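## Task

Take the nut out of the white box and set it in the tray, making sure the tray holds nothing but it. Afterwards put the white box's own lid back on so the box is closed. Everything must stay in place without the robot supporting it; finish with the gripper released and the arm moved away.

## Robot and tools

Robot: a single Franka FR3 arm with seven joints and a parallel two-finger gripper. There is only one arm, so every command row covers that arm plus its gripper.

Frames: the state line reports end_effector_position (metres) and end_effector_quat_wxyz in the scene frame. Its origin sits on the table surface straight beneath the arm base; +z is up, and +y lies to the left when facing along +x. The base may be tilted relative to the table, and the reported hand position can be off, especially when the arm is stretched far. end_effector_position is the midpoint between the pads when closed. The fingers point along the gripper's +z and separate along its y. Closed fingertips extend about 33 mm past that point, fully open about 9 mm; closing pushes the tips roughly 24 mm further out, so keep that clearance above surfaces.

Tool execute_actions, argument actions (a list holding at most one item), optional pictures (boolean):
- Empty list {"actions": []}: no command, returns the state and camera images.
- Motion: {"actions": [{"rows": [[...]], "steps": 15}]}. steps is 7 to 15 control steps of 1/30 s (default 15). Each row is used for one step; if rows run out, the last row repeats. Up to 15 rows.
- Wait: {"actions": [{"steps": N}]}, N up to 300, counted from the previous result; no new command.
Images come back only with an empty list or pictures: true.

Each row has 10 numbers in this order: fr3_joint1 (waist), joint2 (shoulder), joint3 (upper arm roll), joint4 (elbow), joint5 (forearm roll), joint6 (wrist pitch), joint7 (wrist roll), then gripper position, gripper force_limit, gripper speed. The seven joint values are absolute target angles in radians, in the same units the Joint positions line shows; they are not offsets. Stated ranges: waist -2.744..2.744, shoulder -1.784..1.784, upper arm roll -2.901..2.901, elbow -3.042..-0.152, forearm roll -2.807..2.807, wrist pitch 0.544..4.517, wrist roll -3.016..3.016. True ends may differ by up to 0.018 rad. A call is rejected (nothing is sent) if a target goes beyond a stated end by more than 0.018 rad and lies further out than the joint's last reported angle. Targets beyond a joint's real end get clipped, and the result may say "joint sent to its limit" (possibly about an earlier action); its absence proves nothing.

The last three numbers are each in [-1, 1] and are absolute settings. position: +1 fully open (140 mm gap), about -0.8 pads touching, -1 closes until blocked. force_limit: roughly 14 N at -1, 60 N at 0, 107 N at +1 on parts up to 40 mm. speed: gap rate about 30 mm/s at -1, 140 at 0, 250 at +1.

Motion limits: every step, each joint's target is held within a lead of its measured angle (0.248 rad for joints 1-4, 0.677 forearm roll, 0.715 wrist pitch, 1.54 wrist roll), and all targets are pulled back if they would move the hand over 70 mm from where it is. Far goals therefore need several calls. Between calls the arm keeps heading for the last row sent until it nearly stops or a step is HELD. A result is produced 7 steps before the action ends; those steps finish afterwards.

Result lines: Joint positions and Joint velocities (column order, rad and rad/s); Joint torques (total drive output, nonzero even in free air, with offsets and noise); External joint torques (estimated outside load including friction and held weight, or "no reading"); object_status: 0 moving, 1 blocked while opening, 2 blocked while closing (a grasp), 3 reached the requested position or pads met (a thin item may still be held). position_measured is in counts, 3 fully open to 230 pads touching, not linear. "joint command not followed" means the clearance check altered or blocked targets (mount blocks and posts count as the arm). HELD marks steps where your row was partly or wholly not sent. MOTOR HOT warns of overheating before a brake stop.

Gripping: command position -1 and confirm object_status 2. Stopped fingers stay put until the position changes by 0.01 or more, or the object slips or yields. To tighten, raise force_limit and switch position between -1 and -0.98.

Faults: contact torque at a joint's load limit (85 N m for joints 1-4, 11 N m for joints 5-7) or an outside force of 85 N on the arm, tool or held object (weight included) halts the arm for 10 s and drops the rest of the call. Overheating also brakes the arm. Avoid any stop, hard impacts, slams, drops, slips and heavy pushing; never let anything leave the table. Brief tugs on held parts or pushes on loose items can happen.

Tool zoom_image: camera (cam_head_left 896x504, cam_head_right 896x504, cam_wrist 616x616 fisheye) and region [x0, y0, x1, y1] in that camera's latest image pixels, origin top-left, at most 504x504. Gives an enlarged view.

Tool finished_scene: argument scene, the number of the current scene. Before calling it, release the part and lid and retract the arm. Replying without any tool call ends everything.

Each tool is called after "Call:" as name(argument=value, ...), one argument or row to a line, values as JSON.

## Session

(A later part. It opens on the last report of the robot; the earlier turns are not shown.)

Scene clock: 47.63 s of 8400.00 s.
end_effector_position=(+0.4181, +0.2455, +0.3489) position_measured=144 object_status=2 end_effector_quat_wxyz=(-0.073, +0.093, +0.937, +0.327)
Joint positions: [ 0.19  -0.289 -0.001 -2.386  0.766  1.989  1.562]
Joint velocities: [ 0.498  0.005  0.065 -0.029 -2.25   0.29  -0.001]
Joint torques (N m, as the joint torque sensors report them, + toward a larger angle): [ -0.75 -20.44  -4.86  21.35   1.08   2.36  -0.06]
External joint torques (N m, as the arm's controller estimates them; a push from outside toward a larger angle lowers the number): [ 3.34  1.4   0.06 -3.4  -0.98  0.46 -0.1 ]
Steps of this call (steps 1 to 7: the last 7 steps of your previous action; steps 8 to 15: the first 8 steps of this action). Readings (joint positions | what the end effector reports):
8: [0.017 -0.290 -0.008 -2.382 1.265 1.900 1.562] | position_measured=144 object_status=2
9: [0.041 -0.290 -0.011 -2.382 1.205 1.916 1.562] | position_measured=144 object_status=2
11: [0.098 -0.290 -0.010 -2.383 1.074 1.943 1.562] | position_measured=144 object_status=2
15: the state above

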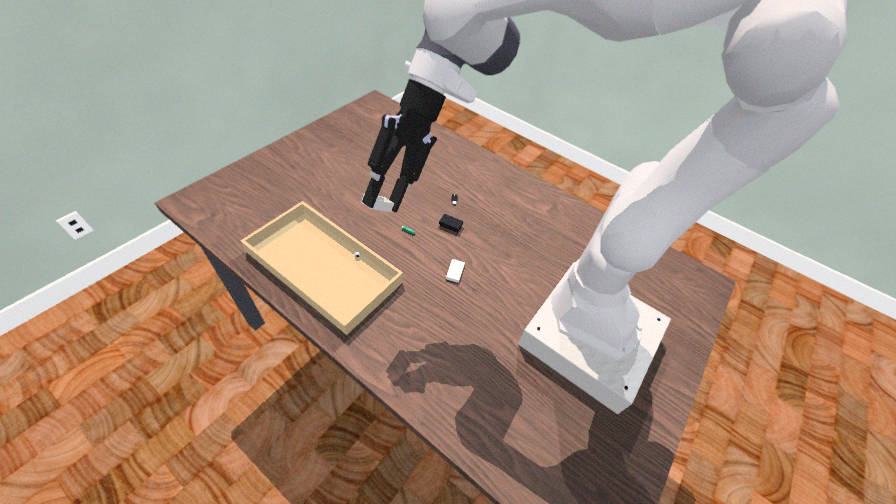

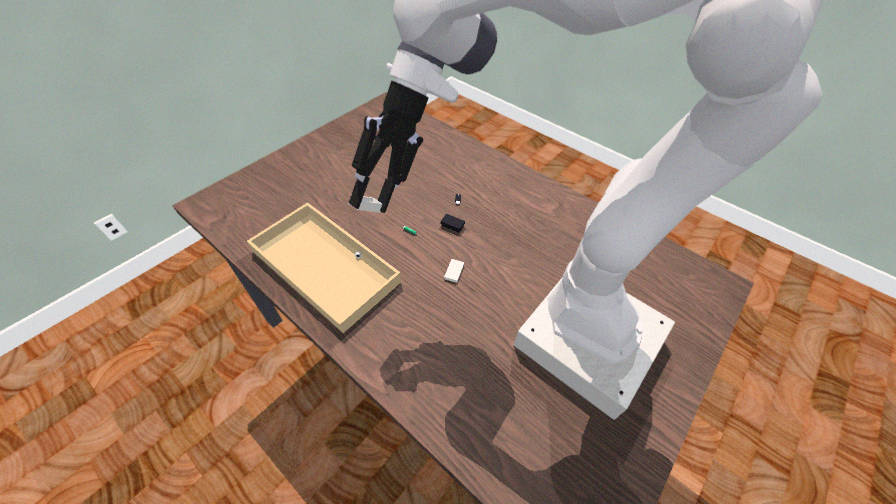

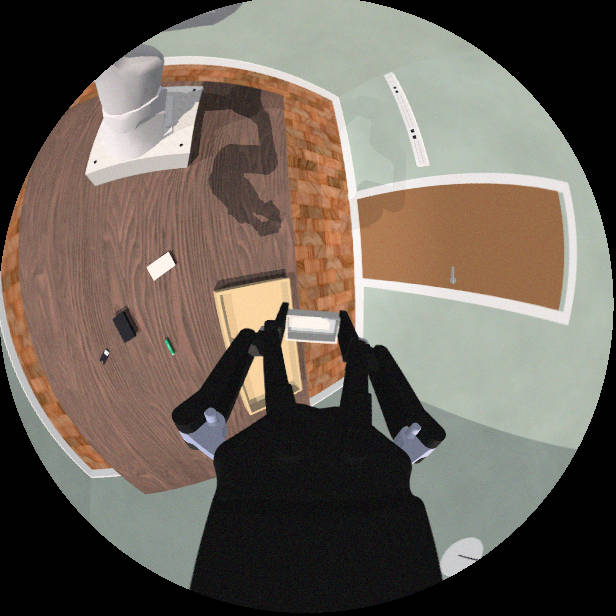

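Call:
execute_actions(
  actions=[
    {"rows":[[0.278,-0.287,0,-2.393,0,2.106,1.558,-1,-0.3,-0.4],[0.278,-0.287,0,-2.393,0,2.106,1.558,-1,-0.3,-0.4],[0.278,-0.287,0,-2.393,0,2.106,1.558,-1,-0.3,-0.4],[0.278,-0.287,0,-2.393,0,2.106,1.558,-1,-0.3,-0.4],[0.278,-0.287,0,-2.393,0,2.106,1.558,-1,-0.3,-0.4],[0.278,-0.287,0,-2.393,0,2.106,1.558,-1,-0.3,-0.4],[0.278,-0.287,0,-2.393,0,2.106,1.558,-1,-0.3,-0.4],[0.278,-0.06,0,-2.55,0,2.49,1.558,-1,-0.3,-0.4]]},
  ],
)

Call:
execute_actions(
  actions=[
    {"rows":[[0.278,-0.06,0,-2.55,0,2.49,1.558,-1,-0.3,-0.4],[0.278,-0.06,0,-2.55,0,2.49,1.558,-1,-0.3,-0.4],[0.278,-0.06,0,-2.55,0,2.49,1.558,-1,-0.3,-0.4],[0.278,-0.06,0,-2.55,0,2.49,1.558,-1,-0.3,-0.4],[0.278,0.05,0,-2.58,0,2.63,1.558,-1,-0.3,-0.4],[0.278,0.05,0,-2.58,0,2.63,1.558,-1,-0.3,-0.4],[0.278,0.05,0,-2.58,0,2.63,1.558,-1,-0.3,-0.4],[0.278,0.05,0,-2.58,0,2.63,1.558,-1,-0.3,-0.4],[0.278,0.1367,0,-2.606,0,2.743,1.558,-1,-0.3,-0.4]]},
  ],
)

Call:
execute_actions(
  actions=[
    {"rows":[[0.278,0.17,0,-2.598,0,2.768,1.558,-1,-0.3,-0.4],[0.278,0.17,0,-2.598,0,2.768,1.558,-1,-0.3,-0.4],[0.278,0.17,0,-2.598,0,2.768,1.558,-1,-0.3,-0.4],[0.278,0.2,0,-2.594,0,2.794,1.558,-1,-0.3,-0.4],[0.278,0.2,0,-2.594,0,2.794,1.558,-1,-0.3,-0.4],[0.278,0.2,0,-2.594,0,2.794,1.558,-1,-0.3,-0.4],[0.278,0.23,0,-2.589,0,2.819,1.558,-1,-0.3,-0.4]]},
  ],
)

Call:
execute_actions(
  actions=[
    {"steps":12},
  ],
  pictures=true,
)

Call:
zoom_image(
  camera="cam_head_left",
  region=[380, 210, 460, 290],
)

Scene clock: 48.60 s of 8400.00 s.
end_effector_position=(+0.4408, +0.1110, +0.2876) position_measured=144 object_status=2 end_effector_quat_wxyz=(+0.007, -0.125, +0.992, +0.001)
Joint positions: [ 0.275 -0.278  0.001 -2.4    0.004  2.133  1.561]
Joint velocities: [-0.001  0.609 -0.001 -0.386 -0.     1.136  0.   ]
Joint torques (N m, as the joint torque sensors report them, + toward a larger angle): [ 1.46 14.5  -0.94 -2.69  0.37 -1.11 -0.09]
External joint torques (N m, as the arm's controller estimates them; a push from outside toward a larger angle lowers the number): [ 1.89  1.38 -0.45 -2.12 -0.21  0.5  -0.1 ]
Steps of this call (steps 1 to 7: the last 7 steps of your previous action; steps 8 to 21: the robot went on to your last target; steps 22 to 29: the first 8 steps of this action). Readings (joint positions | what the end effector reports):
22: [0.275 -0.288 0.001 -2.391 0.006 2.101 1.561] | position_measured=144 object_status=2
23: [0.275 -0.288 0.001 -2.391 0.006 2.101 1.561] | position_measured=144 object_status=2
25: [0.275 -0.288 0.001 -2.391 0.004 2.102 1.561] | position_measured=144 object_status=2
29: the state above

Scene clock: 49.10 s of 8400.00 s.
end_effector_position=(+0.4174, +0.1042, +0.1146) position_measured=144 object_status=2 end_effector_quat_wxyz=(-0.028, -0.125, +0.992, -0.004)
Joint positions: [ 0.275  0.025  0.001 -2.57   0.003  2.538  1.561]
Joint velocities: [-0.     0.481 -0.    -0.204  0.     0.495 -0.001]
Joint torques (N m, as the joint torque sensors report them, + toward a larger angle): [  3.   -35.13  -0.89  21.93  -0.14   3.78  -0.26]
External joint torques (N m, as the arm's controller estimates them; a push from outside toward a larger angle lowers the number): [ 3.    2.05 -0.92 -2.37 -0.57  0.51 -0.26]
Steps of this call (steps 1 to 7: the last 7 steps of your previous action; steps 8 to 15: the first 8 steps of this action). Readings (joint positions | what the end effector reports):
8: [0.275 -0.061 0.001 -2.548 0.003 2.389 1.561] | position_measured=144 object_status=2
9: [0.275 -0.057 0.001 -2.551 0.003 2.405 1.561] | position_measured=144 object_status=2
11: [0.275 -0.057 0.001 -2.551 0.003 2.432 1.561] | position_measured=144 object_status=2
15: the state above

Scene clock: 49.60 s of 8400.00 s.
end_effector_position=(+0.4184, +0.1041, +0.0462) position_measured=144 object_status=2 end_effector_quat_wxyz=(-0.013, -0.125, +0.992, -0.003)
Joint positions: [ 0.276  0.207  0.001 -2.593  0.003  2.773  1.561]
Joint velocities: [-0.001  0.312  0.001  0.033 -0.001  0.261 -0.001]
Joint torques (N m, as the joint torque sensors report them, + toward a larger angle): [  1.81 -31.39  -1.06  14.61  -0.26   2.83  -0.17]
External joint torques (N m, as the arm's controller estimates them; a push from outside toward a larger angle lowers the number): [ 1.91  0.82 -1.19 -0.14 -0.5   0.52 -0.17]
Steps of this call (steps 1 to 7: the last 7 steps of your previous action; steps 8 to 15: the first 8 steps of this action). Readings (joint positions | what the end effector reports):
8: [0.276 0.141 0.001 -2.605 0.003 2.700 1.561] | position_measured=144 object_status=2
9: [0.276 0.150 0.001 -2.602 0.003 2.712 1.561] | position_measured=144 object_status=2
11: [0.276 0.166 0.001 -2.599 0.003 2.734 1.561] | position_measured=144 object_status=2
15: the state above

Scene clock: 50.00 s of 8400.00 s.
end_effector_position=(+0.4245, +0.1056, +0.0407) position_measured=144 object_status=2 end_effector_quat_wxyz=(-0.003, -0.125, +0.992, -0.001)
Joint positions: [ 0.276  0.229  0.001 -2.591  0.003  2.812  1.561]
Joint velocities: [-0.001 -0.001 -0.     0.001  0.     0.025  0.   ]
Joint torques (N m, as the joint torque sensors report them, + toward a larger angle): [  1.95 -28.59  -1.07  15.01  -0.29   2.83  -0.26]
External joint torques (N m, as the arm's controller estimates them; a push from outside toward a larger angle lowers the number): [ 2.09  1.54 -1.16  0.28 -0.56  0.43 -0.26]
Kept back: nothing.
Steps of this call (steps 1 to 7: the last 7 steps of your previous action; steps 8 to 12: the robot went on to your last target). Readings (joint positions | what the end effector reports):
1: [0.276 0.216 0.001 -2.593 0.003 2.781 1.561] | position_measured=144 object_status=2
2: [0.276 0.222 0.001 -2.593 0.003 2.787 1.561] | position_measured=144 object_status=2
4: [0.276 0.227 0.001 -2.593 0.003 2.796 1.561] | position_measured=144 object_status=2
8: [0.276 0.229 0.001 -2.592 0.003 2.807 1.561] | position_measured=144 object_status=2
12: the state above

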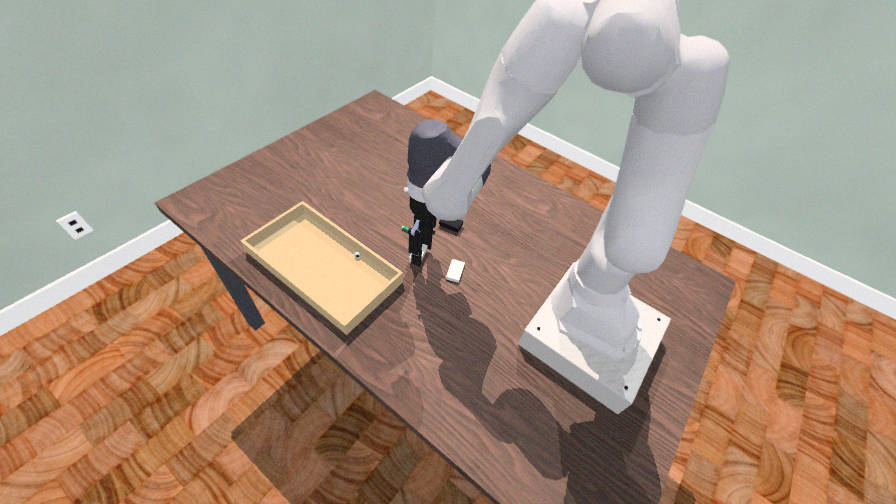

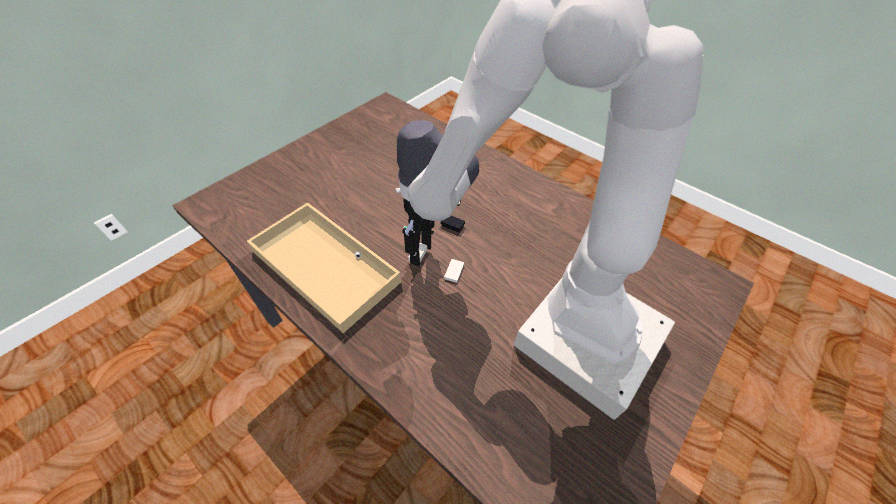

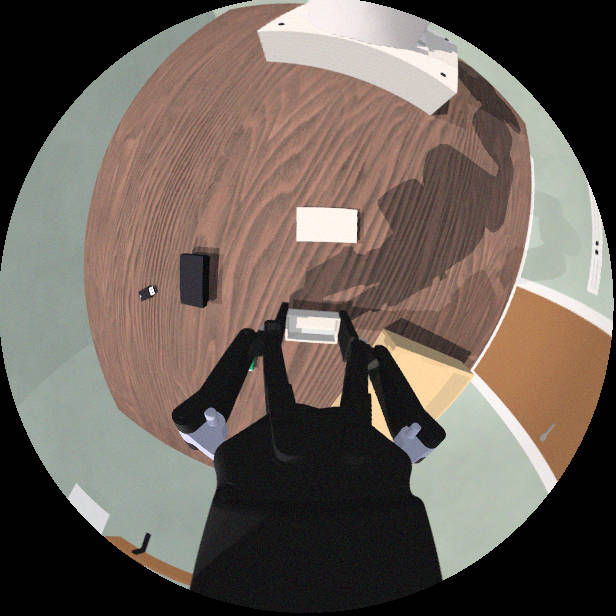

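Region (380, 210, 460, 290) of cam_head_left's 896x504 image, scaled by 6.300, with more detail than that image has.

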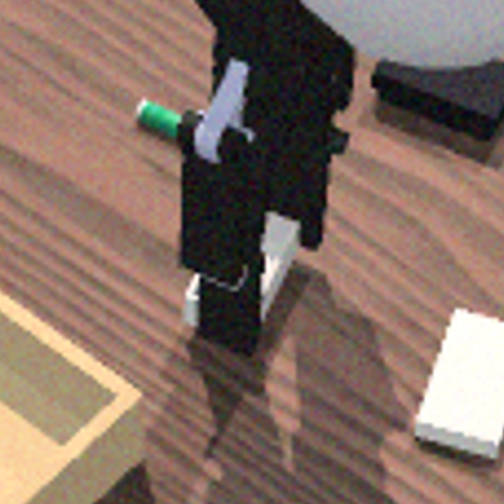

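Call:
execute_actions(
  actions=[
    {"rows":[[0.278,0.26,0,-2.583,0,2.843,1.558,-1,-0.3,-0.4],[0.278,0.26,0,-2.583,0,2.843,1.558,-1,-0.3,-0.4],[0.278,0.26,0,-2.583,0,2.843,1.558,-1,-0.3,-0.4],[0.278,0.26,0,-2.583,0,2.843,1.558,-1,-0.3,-0.4],[0.278,0.26,0,-2.583,0,2.843,1.558,-1,-0.3,-0.4],[0.278,0.26,0,-2.583,0,2.843,1.558,-1,-0.3,-0.4],[0.278,0.26,0,-2.583,0,2.843,1.558,-1,-0.3,-0.4],[0.278,0.26,0,-2.583,0,2.843,1.558,0.2,-0.3,-0.2]]},
  ],
)

Call:
execute_actions(
  actions=[
    {"steps":10},
  ],
  pictures=true,
)

Call:
zoom_image(
  camera="cam_wrist",
  region=[250, 180, 400, 370],
)

Scene clock: 50.83 s of 8400.00 s.
end_effector_position=(+0.4246, +0.1056, +0.0315) position_measured=144 object_status=0 end_effector_quat_wxyz=(-0.003, -0.125, +0.992, -0.001)
Joint positions: [ 0.276  0.258  0.001 -2.585  0.003  2.835  1.561]
Joint velocities: [-0.     0.005  0.     0.008 -0.     0.035  0.   ]
Joint torques (N m, as the joint torque sensors report them, + toward a larger angle): [  2.44 -29.53  -0.61  14.46  -0.26   2.65  -0.21]
External joint torques (N m, as the arm's controller estimates them; a push from outside toward a larger angle lowers the number): [ 2.62  0.9  -0.68  0.4  -0.51  0.3  -0.21]
Steps of this call (steps 1 to 17: the robot went on to your last target; steps 18 to 25: the first 8 steps of this action). Readings (joint positions | what the end effector reports):
18: [0.276 0.233 0.001 -2.589 0.003 2.820 1.561] | position_measured=144 object_status=2
19: [0.276 0.241 0.001 -2.586 0.003 2.824 1.561] | position_measured=144 object_status=2
21: [0.276 0.252 0.001 -2.586 0.003 2.829 1.561] | position_measured=144 object_status=2
25: the state above

Scene clock: 51.17 s of 8400.00 s.
end_effector_position=(+0.4261, +0.1059, +0.0317) position_measured=104 object_status=0 end_effector_quat_wxyz=(-0.001, -0.125, +0.992, -0.001)
Joint positions: [ 0.276  0.258  0.001 -2.585  0.003  2.84   1.561]
Joint velocities: [-0.     0.    -0.001 -0.001 -0.     0.004 -0.   ]
Joint torques (N m, as the joint torque sensors report them, + toward a larger angle): [  2.35 -28.59  -0.98  14.68  -0.27   2.9   -0.19]
External joint torques (N m, as the arm's controller estimates them; a push from outside toward a larger angle lowers the number): [ 2.49  1.97 -1.09  0.45 -0.52  0.49 -0.19]
Kept back: nothing.
Steps of this call (steps 1 to 7: the last 7 steps of your previous action; steps 8 to 10: the robot went on to your last target). Readings (joint positions | what the end effector reports):
1: [0.276 0.258 0.001 -2.585 0.003 2.836 1.561] | position_measured=144 object_status=0
2: [0.276 0.258 0.001 -2.585 0.003 2.837 1.561] | position_measured=133 object_status=0
4: [0.276 0.258 0.001 -2.585 0.003 2.838 1.561] | position_measured=120 object_status=0
8: [0.276 0.258 0.001 -2.585 0.003 2.839 1.561] | position_measured=104 object_status=0
10: the state above

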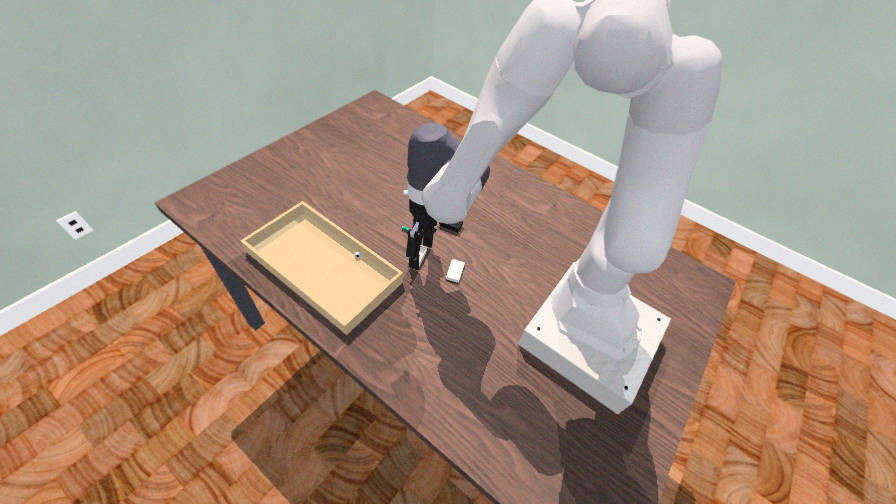

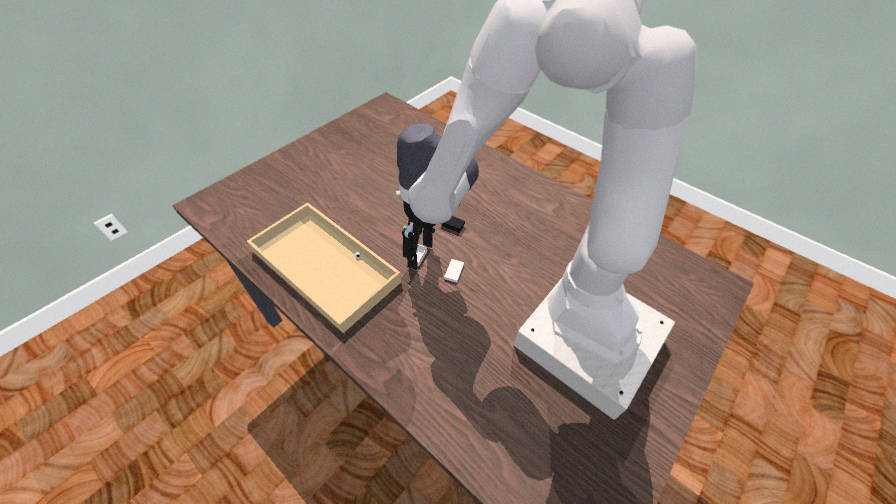

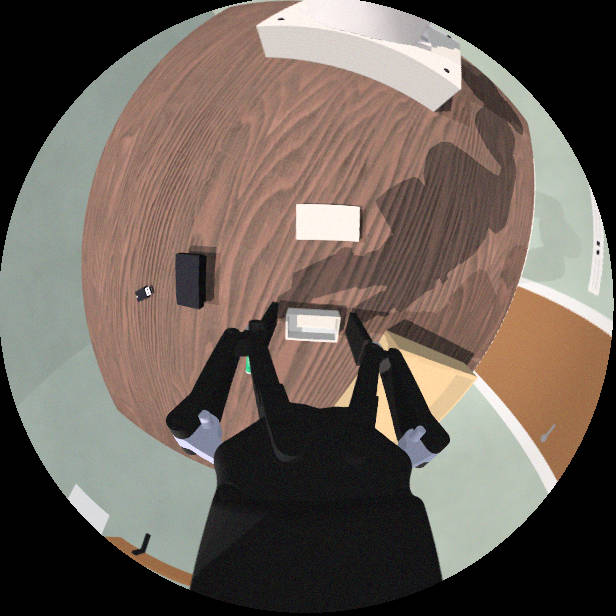

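Region (250, 180, 400, 370) of cam_wrist's 616x616 image, scaled by 2.653, with more detail than that image has; it fills the left 398 columns of this view, and the rest is white.

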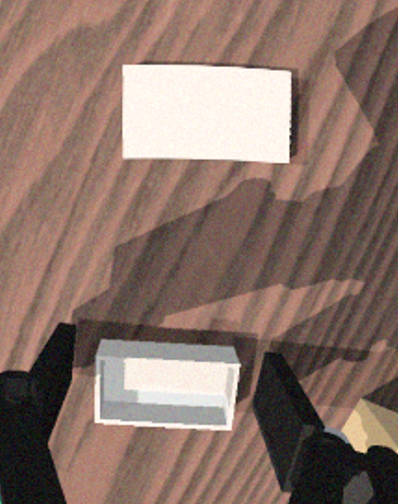

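Call:
execute_actions(
  actions=[
    {"rows":[[0.278,0.1367,0,-2.606,0,2.743,1.558,0.35,-0.3,0],[0.278,0.1367,0,-2.606,0,2.743,1.558,0.35,-0.3,0],[0.278,0.1367,0,-2.606,0,2.743,1.558,0.35,-0.3,0],[0.278,0.1367,0,-2.606,0,2.743,1.558,0.35,-0.3,0],[0.278,0.1367,0,-2.606,0,2.743,1.558,0.35,-0.3,0],[0.27,0.0,0,-2.78,0,2.78,1.55,0.35,-0.3,0],[0.27,0.0,0,-2.78,0,2.78,1.55,0.35,-0.3,0],[0.261,-0.106,0,-2.95,0,2.844,1.541,0.35,-0.3,0]]},
  ],
)

Call:
execute_actions(
  actions=[
    {"steps":18},
  ],
  pictures=true,
)

Call:
zoom_image(
  camera="cam_wrist",
  region=[240, 240, 390, 390],
)

Scene clock: 52.13 s of 8400.00 s.
end_effector_position=(+0.3927, +0.0962, +0.0783) position_measured=85 object_status=0 end_effector_quat_wxyz=(+0.013, -0.125, +0.992, +0.000)
Joint positions: [ 0.272  0.03   0.001 -2.739  0.003  2.794  1.559]
Joint velocities: [-0.075 -1.486 -0.    -1.901  0.001  0.251 -0.037]
Joint torques (N m, as the joint torque sensors report them, + toward a larger angle): [ -1.74 -18.01  -0.44  14.42  -0.14   2.56  -0.2 ]
External joint torques (N m, as the arm's controller estimates them; a push from outside toward a larger angle lowers the number): [-1.36 -1.57  0.39 -1.45 -0.21  0.35 -0.19]
Steps of this call (steps 1 to 15: the robot went on to your last target; steps 16 to 21: nothing new was sent; steps 22 to 29: the first 8 steps of this action). Readings (joint positions | what the end effector reports):
22: [0.276 0.242 0.001 -2.593 0.003 2.825 1.561] | position_measured=104 object_status=0
23: [0.276 0.211 0.001 -2.601 0.003 2.809 1.561] | position_measured=98 object_status=0
25: [0.276 0.164 0.001 -2.602 0.002 2.789 1.561] | position_measured=86 object_status=0
29: the state above

Scene clock: 52.73 s of 8400.00 s.
end_effector_position=(+0.3189, +0.0752, +0.0701) position_measured=85 object_status=3 end_effector_quat_wxyz=(-0.001, -0.127, +0.992, -0.001)
Joint positions: [ 0.264 -0.104  0.001 -2.948  0.002  2.84   1.546]
Joint velocities: [-0.    -0.    -0.    -0.001 -0.001  0.011 -0.008]
Joint torques (N m, as the joint torque sensors report them, + toward a larger angle): [ -1.3  -18.9   -1.06  11.05  -0.22   2.9   -0.18]
External joint torques (N m, as the arm's controller estimates them; a push from outside toward a larger angle lowers the number): [-1.25 -0.61 -0.91 -3.14 -0.46  0.51 -0.18]
Kept back: nothing.
Steps of this call (steps 1 to 7: the last 7 steps of your previous action; steps 8 to 18: the robot went on to your last target). Readings (joint positions | what the end effector reports):
1: [0.270 -0.014 0.001 -2.800 0.003 2.802 1.557] | position_measured=85 object_status=0
2: [0.268 -0.047 0.001 -2.850 0.002 2.808 1.556] | position_measured=85 object_status=3
4: [0.265 -0.080 0.001 -2.911 0.002 2.816 1.554] | position_measured=85 object_status=3
8: [0.264 -0.099 0.001 -2.944 0.002 2.828 1.550] | position_measured=85 object_status=3
18: the state above

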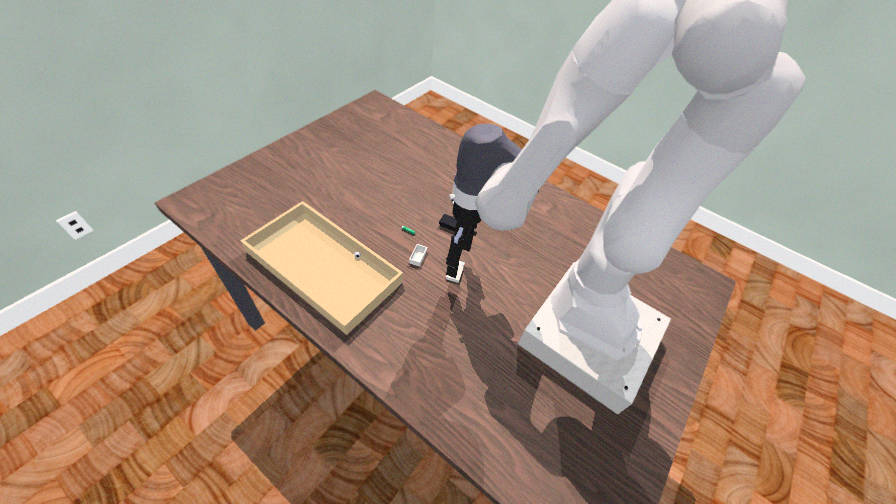

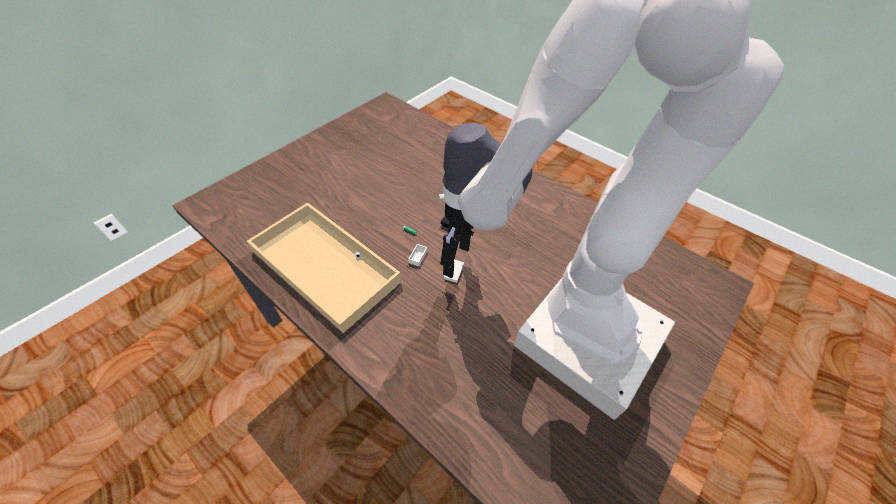

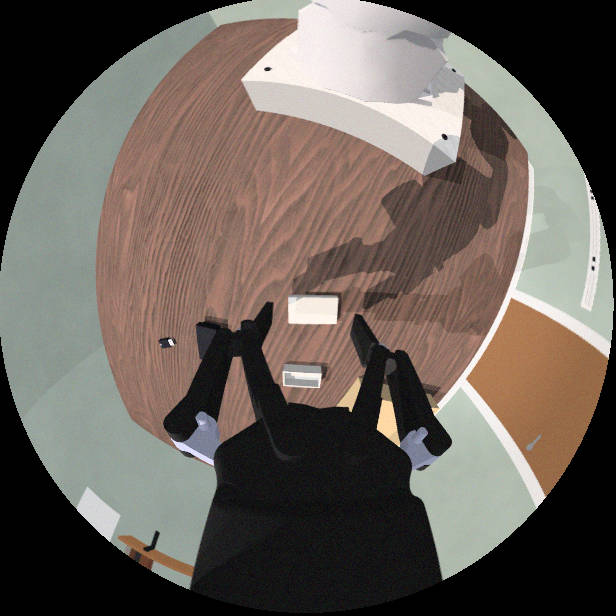

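Region (240, 240, 390, 390) of cam_wrist's 616x616 image, scaled by 3.360, with more detail than that image has.

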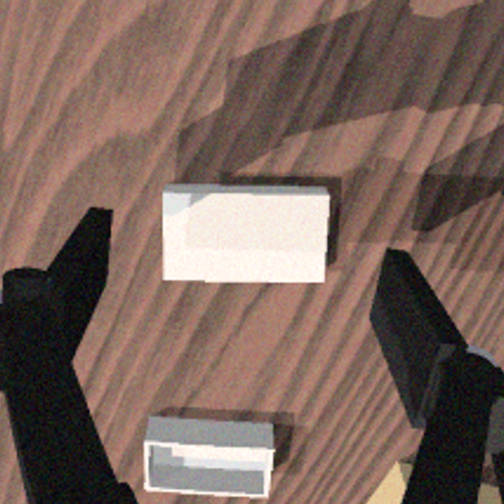

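Call:
execute_actions(
  actions=[
    {"rows":[[0.264,-0.02,0,-2.942,0,2.922,1.541,0.35,-0.3,0],[0.264,-0.02,0,-2.942,0,2.922,1.541,0.35,-0.3,0],[0.264,0.03,0,-2.936,0,2.966,1.541,0.35,-0.3,0],[0.264,0.03,0,-2.936,0,2.966,1.541,0.35,-0.3,0],[0.264,0.069,0,-2.931,0,3.0,1.541,0.35,-0.3,0]]},
  ],
)

Call:
execute_actions(
  actions=[
    {"rows":[[0.264,0.069,0,-2.931,0,3.0,1.541,0.35,-0.3,0],[0.264,0.069,0,-2.931,0,3.0,1.541,0.35,-0.3,0],[0.264,0.069,0,-2.931,0,3.0,1.541,0.35,-0.3,0],[0.264,0.069,0,-2.931,0,3.0,1.541,-1,-0.3,-0.3]]},
  ],
)

Call:
execute_actions(
  actions=[
    {"steps":22},
  ],
  pictures=true,
)

Scene clock: 53.70 s of 8400.00 s.
end_effector_position=(+0.3050, +0.0717, +0.0305) position_measured=85 object_status=3 end_effector_quat_wxyz=(-0.020, -0.128, +0.992, -0.003)
Joint positions: [ 0.264  0.055  0.001 -2.937  0.002  2.95   1.544]
Joint velocities: [-0.001  0.228 -0.     0.003 -0.001  0.267 -0.001]
Joint torques (N m, as the joint torque sensors report them, + toward a larger angle): [  0.58 -24.23  -1.41  14.65  -0.3    3.56  -0.35]
External joint torques (N m, as the arm's controller estimates them; a push from outside toward a larger angle lowers the number): [ 0.6   0.78 -1.46  1.21 -0.4   0.79 -0.36]
Steps of this call (steps 1 to 15: the robot went on to your last target; steps 16 to 21: nothing new was sent; steps 22 to 29: the first 8 steps of this action). Readings (joint positions | what the end effector reports):
22: [0.264 -0.092 0.001 -2.945 0.002 2.854 1.544] | position_measured=85 object_status=3
23: [0.264 -0.069 0.001 -2.942 0.002 2.867 1.544] | position_measured=85 object_status=3
25: [0.264 -0.017 0.001 -2.939 0.002 2.898 1.544] | position_measured=85 object_status=3
29: the state above

Scene clock: 54.20 s of 8400.00 s.
end_effector_position=(+0.3171, +0.0746, +0.0310) position_measured=107 object_status=0 end_effector_quat_wxyz=(-0.002, -0.128, +0.992, -0.002)
Joint positions: [ 0.264  0.067  0.001 -2.933  0.002  2.995  1.544]
Joint velocities: [ 0.001  0.002  0.     0.    -0.     0.014 -0.002]
Joint torques (N m, as the joint torque sensors report them, + toward a larger angle): [  1.09 -20.39  -1.02  11.25  -0.33   2.98  -0.15]
External joint torques (N m, as the arm's controller estimates them; a push from outside toward a larger angle lowers the number): [ 1.13  0.9  -1.05  0.03 -0.44  0.57 -0.15]
Steps of this call (steps 1 to 7: the last 7 steps of your previous action; steps 8 to 15: the first 8 steps of this action). Readings (joint positions | what the end effector reports):
8: [0.264 0.067 0.001 -2.933 0.002 2.988 1.544] | position_measured=85 object_status=3
9: [0.264 0.067 0.001 -2.933 0.002 2.990 1.544] | position_measured=85 object_status=3
11: [0.264 0.067 0.001 -2.933 0.002 2.992 1.544] | position_measured=85 object_status=0
15: the state above

Scene clock: 54.93 s of 8400.00 s.
end_effector_position=(+0.3186, +0.0749, +0.0317) position_measured=134 object_status=2 end_effector_quat_wxyz=(+0.000, -0.128, +0.992, -0.001)
Joint positions: [ 0.264  0.066  0.001 -2.932  0.002  2.998  1.544]
Joint velocities: [-0.     0.     0.     0.     0.001  0.001  0.001]
Joint torques (N m, as the joint torque sensors report them, + toward a larger angle): [  0.65 -19.96  -1.02  10.84  -0.21   2.8   -0.24]
External joint torques (N m, as the arm's controller estimates them; a push from outside toward a larger angle lowers the number): [ 0.75  1.29 -1.   -0.43 -0.34  0.38 -0.24]
Kept back: nothing.
Steps of this call (steps 1 to 7: the last 7 steps of your previous action; steps 8 to 15: the robot went on to your last target; steps 16 to 22: nothing new was sent). Readings (joint positions | what the end effector reports):
1: [0.264 0.067 0.001 -2.933 0.002 2.996 1.544] | position_measured=112 object_status=0
2: [0.264 0.067 0.001 -2.933 0.002 2.996 1.544] | position_measured=118 object_status=0
4: [0.264 0.066 0.001 -2.933 0.002 2.996 1.544] | position_measured=130 object_status=0
8: [0.264 0.066 0.001 -2.932 0.002 2.997 1.544] | position_measured=134 object_status=0
22: the state above
The arm was judged still, so your last target was given up. Only a new action makes it travel on or press farther. Fingers that are still opening or closing keep moving.

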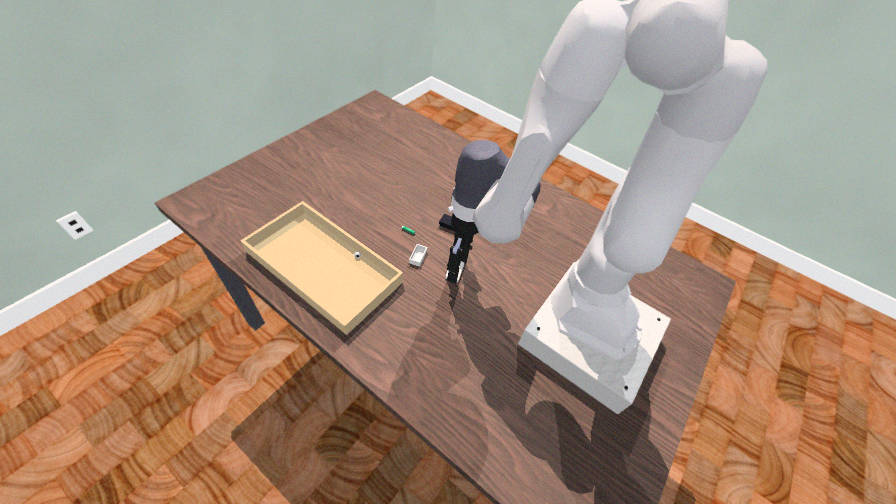

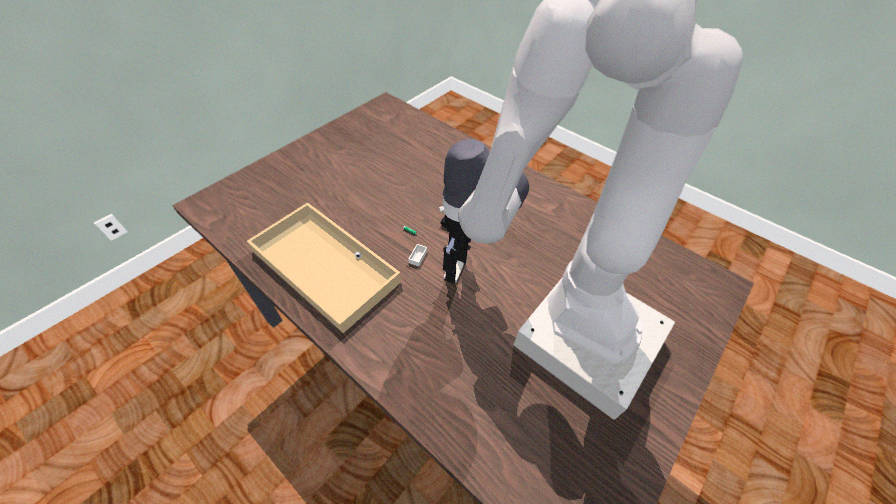

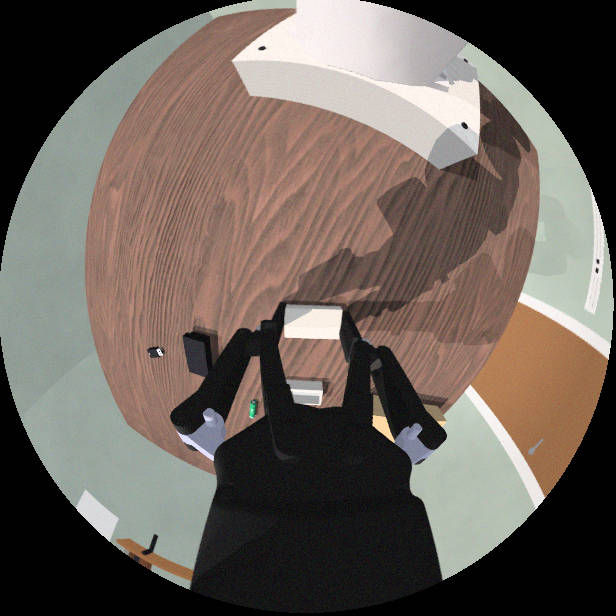

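Call:
execute_actions(
  actions=[
    {"rows":[[0.264,-0.02,0,-2.942,0,2.922,1.541,-1,-0.3,-0.3],[0.264,-0.02,0,-2.942,0,2.922,1.541,-1,-0.3,-0.3],[0.264,-0.02,0,-2.942,0,2.922,1.541,-1,-0.3,-0.3],[0.264,-0.13,0,-2.952,0,2.822,1.541,-1,-0.3,-0.3],[0.264,-0.13,0,-2.952,0,2.822,1.541,-1,-0.3,-0.3],[0.264,-0.13,0,-2.952,0,2.822,1.541,-1,-0.3,-0.3],[0.264,-0.13,0,-2.952,0,2.822,1.541,-1,-0.3,-0.3],[0.264,-0.13,0,-2.952,0,2.822,1.541,-1,-0.3,-0.3],[0.264,-0.13,0,-2.952,0,2.822,1.541,-1,-0.3,-0.3],[0.27,-0.06,0,-2.85,0,2.79,1.55,-1,-0.3,-0.3],[0.27,-0.06,0,-2.85,0,2.79,1.55,-1,-0.3,-0.3],[0.27,-0.06,0,-2.85,0,2.79,1.55,-1,-0.3,-0.3],[0.275,0.02,0,-2.74,0,2.76,1.558,-1,-0.3,-0.3]]},
  ],
)

Call:
execute_actions(
  actions=[
    {"rows":[[0.278,0.02,0,-2.74,0,2.76,1.558,-1,-0.3,-0.3],[0.278,0.02,0,-2.74,0,2.76,1.558,-1,-0.3,-0.3],[0.278,0.07,0,-2.67,0,2.74,1.558,-1,-0.3,-0.3],[0.278,0.07,0,-2.67,0,2.74,1.558,-1,-0.3,-0.3],[0.278,0.07,0,-2.67,0,2.74,1.558,-1,-0.3,-0.3],[0.278,0.13,0,-2.594,0,2.724,1.558,-1,-0.3,-0.3]]},
  ],
)

Call:
execute_actions(
  actions=[
    {"steps":18},
  ],
  pictures=true,
)

Call:
zoom_image(
  camera="cam_head_left",
  region=[380, 200, 470, 290],
)

Call:
zoom_image(
  camera="cam_wrist",
  region=[260, 280, 370, 390],
)

Scene clock: 56.00 s of 8400.00 s.
end_effector_position=(+0.3350, +0.0789, +0.0775) position_measured=134 object_status=2 end_effector_quat_wxyz=(+0.024, -0.128, +0.992, +0.001)
Joint positions: [ 0.264 -0.115  0.001 -2.947  0.002  2.88   1.544]
Joint velocities: [ 0.001 -0.26   0.001  0.002 -0.001 -0.313 -0.   ]
Joint torques (N m, as the joint torque sensors report them, + toward a larger angle): [  1.11 -14.64  -1.67  10.92  -0.19   1.52  -0.19]
External joint torques (N m, as the arm's controller estimates them; a push from outside toward a larger angle lowers the number): [ 1.21 -1.16 -1.45 -0.81 -0.48 -0.51 -0.19]
Steps of this call (steps 1 to 24: nothing new was sent; steps 25 to 32: the first 8 steps of this action). Readings (joint positions | what the end effector reports):
25: [0.264 0.053 0.001 -2.936 0.002 2.986 1.544] | position_measured=134 object_status=2
26: [0.264 0.030 0.001 -2.940 0.002 2.974 1.544] | position_measured=134 object_status=2
28: [0.264 -0.018 0.001 -2.944 0.002 2.942 1.544] | position_measured=134 object_status=2
32: the state above

Scene clock: 56.50 s of 8400.00 s.
end_effector_position=(+0.4251, +0.1054, +0.0789) position_measured=134 object_status=2 end_effector_quat_wxyz=(+0.011, -0.130, +0.991, -0.000)
Joint positions: [ 0.275  0.104  0.    -2.627  0.001  2.751  1.552]
Joint velocities: [ 0.     0.352 -0.001  0.458  0.001 -0.127  0.008]
Joint torques (N m, as the joint torque sensors report them, + toward a larger angle): [  1.98 -28.47  -0.56  12.98   0.1    1.56   0.23]
External joint torques (N m, as the arm's controller estimates them; a push from outside toward a larger angle lowers the number): [ 1.87  1.64 -0.79  0.53 -0.08 -0.39  0.23]
Steps of this call (steps 1 to 7: the last 7 steps of your previous action; steps 8 to 15: the first 8 steps of this action). Readings (joint positions | what the end effector reports):
8: [0.271 -0.002 0.000 -2.769 0.001 2.797 1.548] | position_measured=134 object_status=2
9: [0.273 0.005 0.000 -2.758 0.001 2.792 1.549] | position_measured=134 object_status=2
11: [0.275 0.037 0.000 -2.715 0.001 2.775 1.550] | position_measured=134 object_status=2
15: the state above

Scene clock: 57.10 s of 8400.00 s.
end_effector_position=(+0.4291, +0.1064, +0.0758) position_measured=134 object_status=2 end_effector_quat_wxyz=(+0.002, -0.129, +0.992, -0.001)
Joint positions: [ 0.275  0.128  0.    -2.596  0.001  2.727  1.554]
Joint velocities: [-0.    -0.    -0.001  0.002  0.    -0.004  0.002]
Joint torques (N m, as the joint torque sensors report them, + toward a larger angle): [  1.26 -27.24  -0.51  16.86   0.22   2.03   0.05]
External joint torques (N m, as the arm's controller estimates them; a push from outside toward a larger angle lowers the number): [ 1.37  1.32 -0.53  0.41 -0.11 -0.41  0.05]
Kept back: nothing.
Steps of this call (steps 1 to 7: the last 7 steps of your previous action; steps 8 to 18: the robot went on to your last target). Readings (joint positions | what the end effector reports):
1: [0.275 0.113 0.000 -2.616 0.001 2.747 1.552] | position_measured=134 object_status=2
2: [0.275 0.119 0.000 -2.608 0.001 2.744 1.552] | position_measured=134 object_status=2
4: [0.275 0.125 0.000 -2.601 0.001 2.738 1.553] | position_measured=134 object_status=2
8: [0.275 0.128 0.000 -2.597 0.001 2.732 1.553] | position_measured=134 object_status=2
18: the state above

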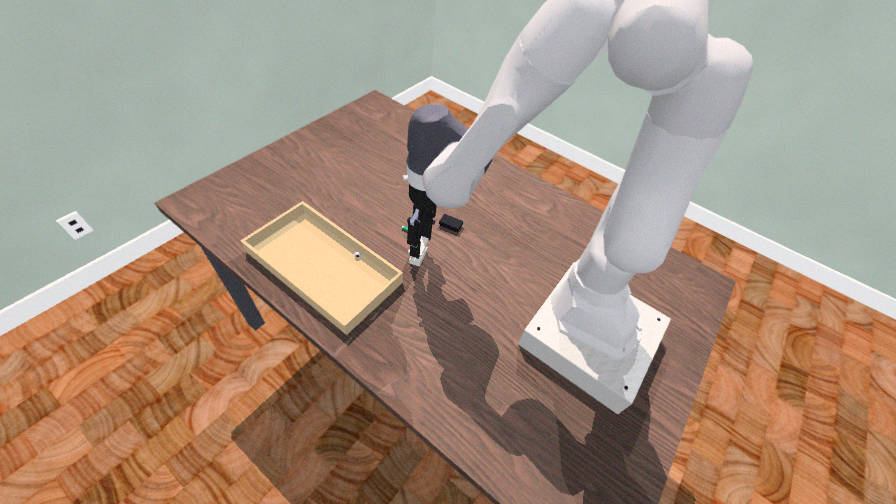

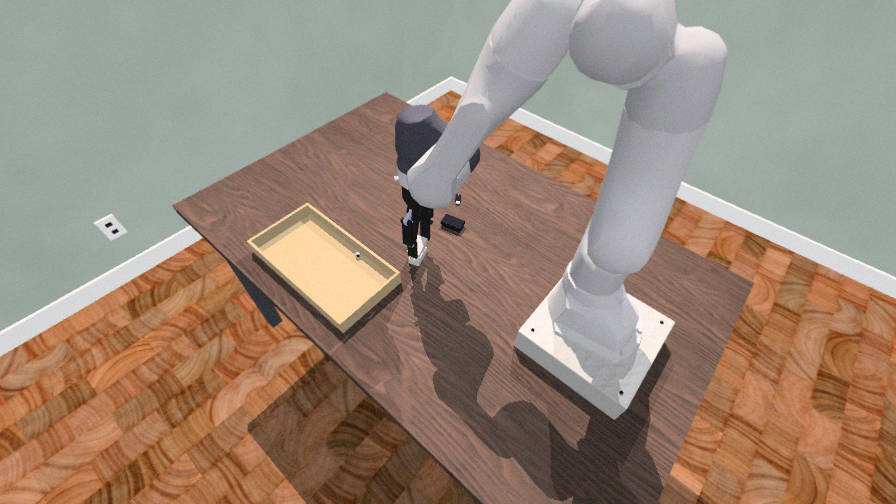

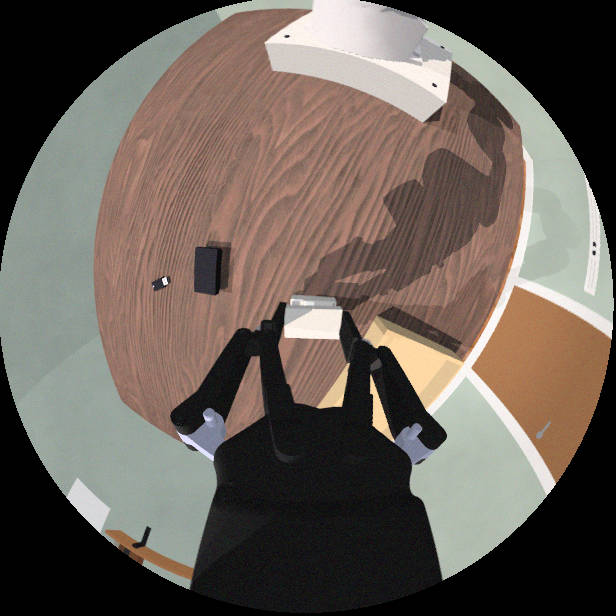

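Region (380, 200, 470, 290) of cam_head_left's 896x504 image, scaled by 5.600, with more detail than that image has.

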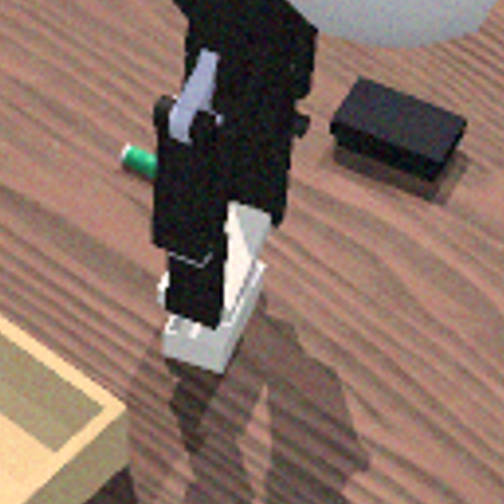

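Region (260, 280, 370, 390) of cam_wrist's 616x616 image, scaled by 4.582, with more detail than that image has.

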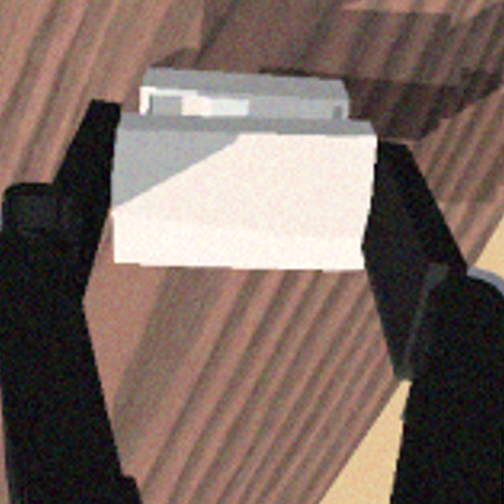

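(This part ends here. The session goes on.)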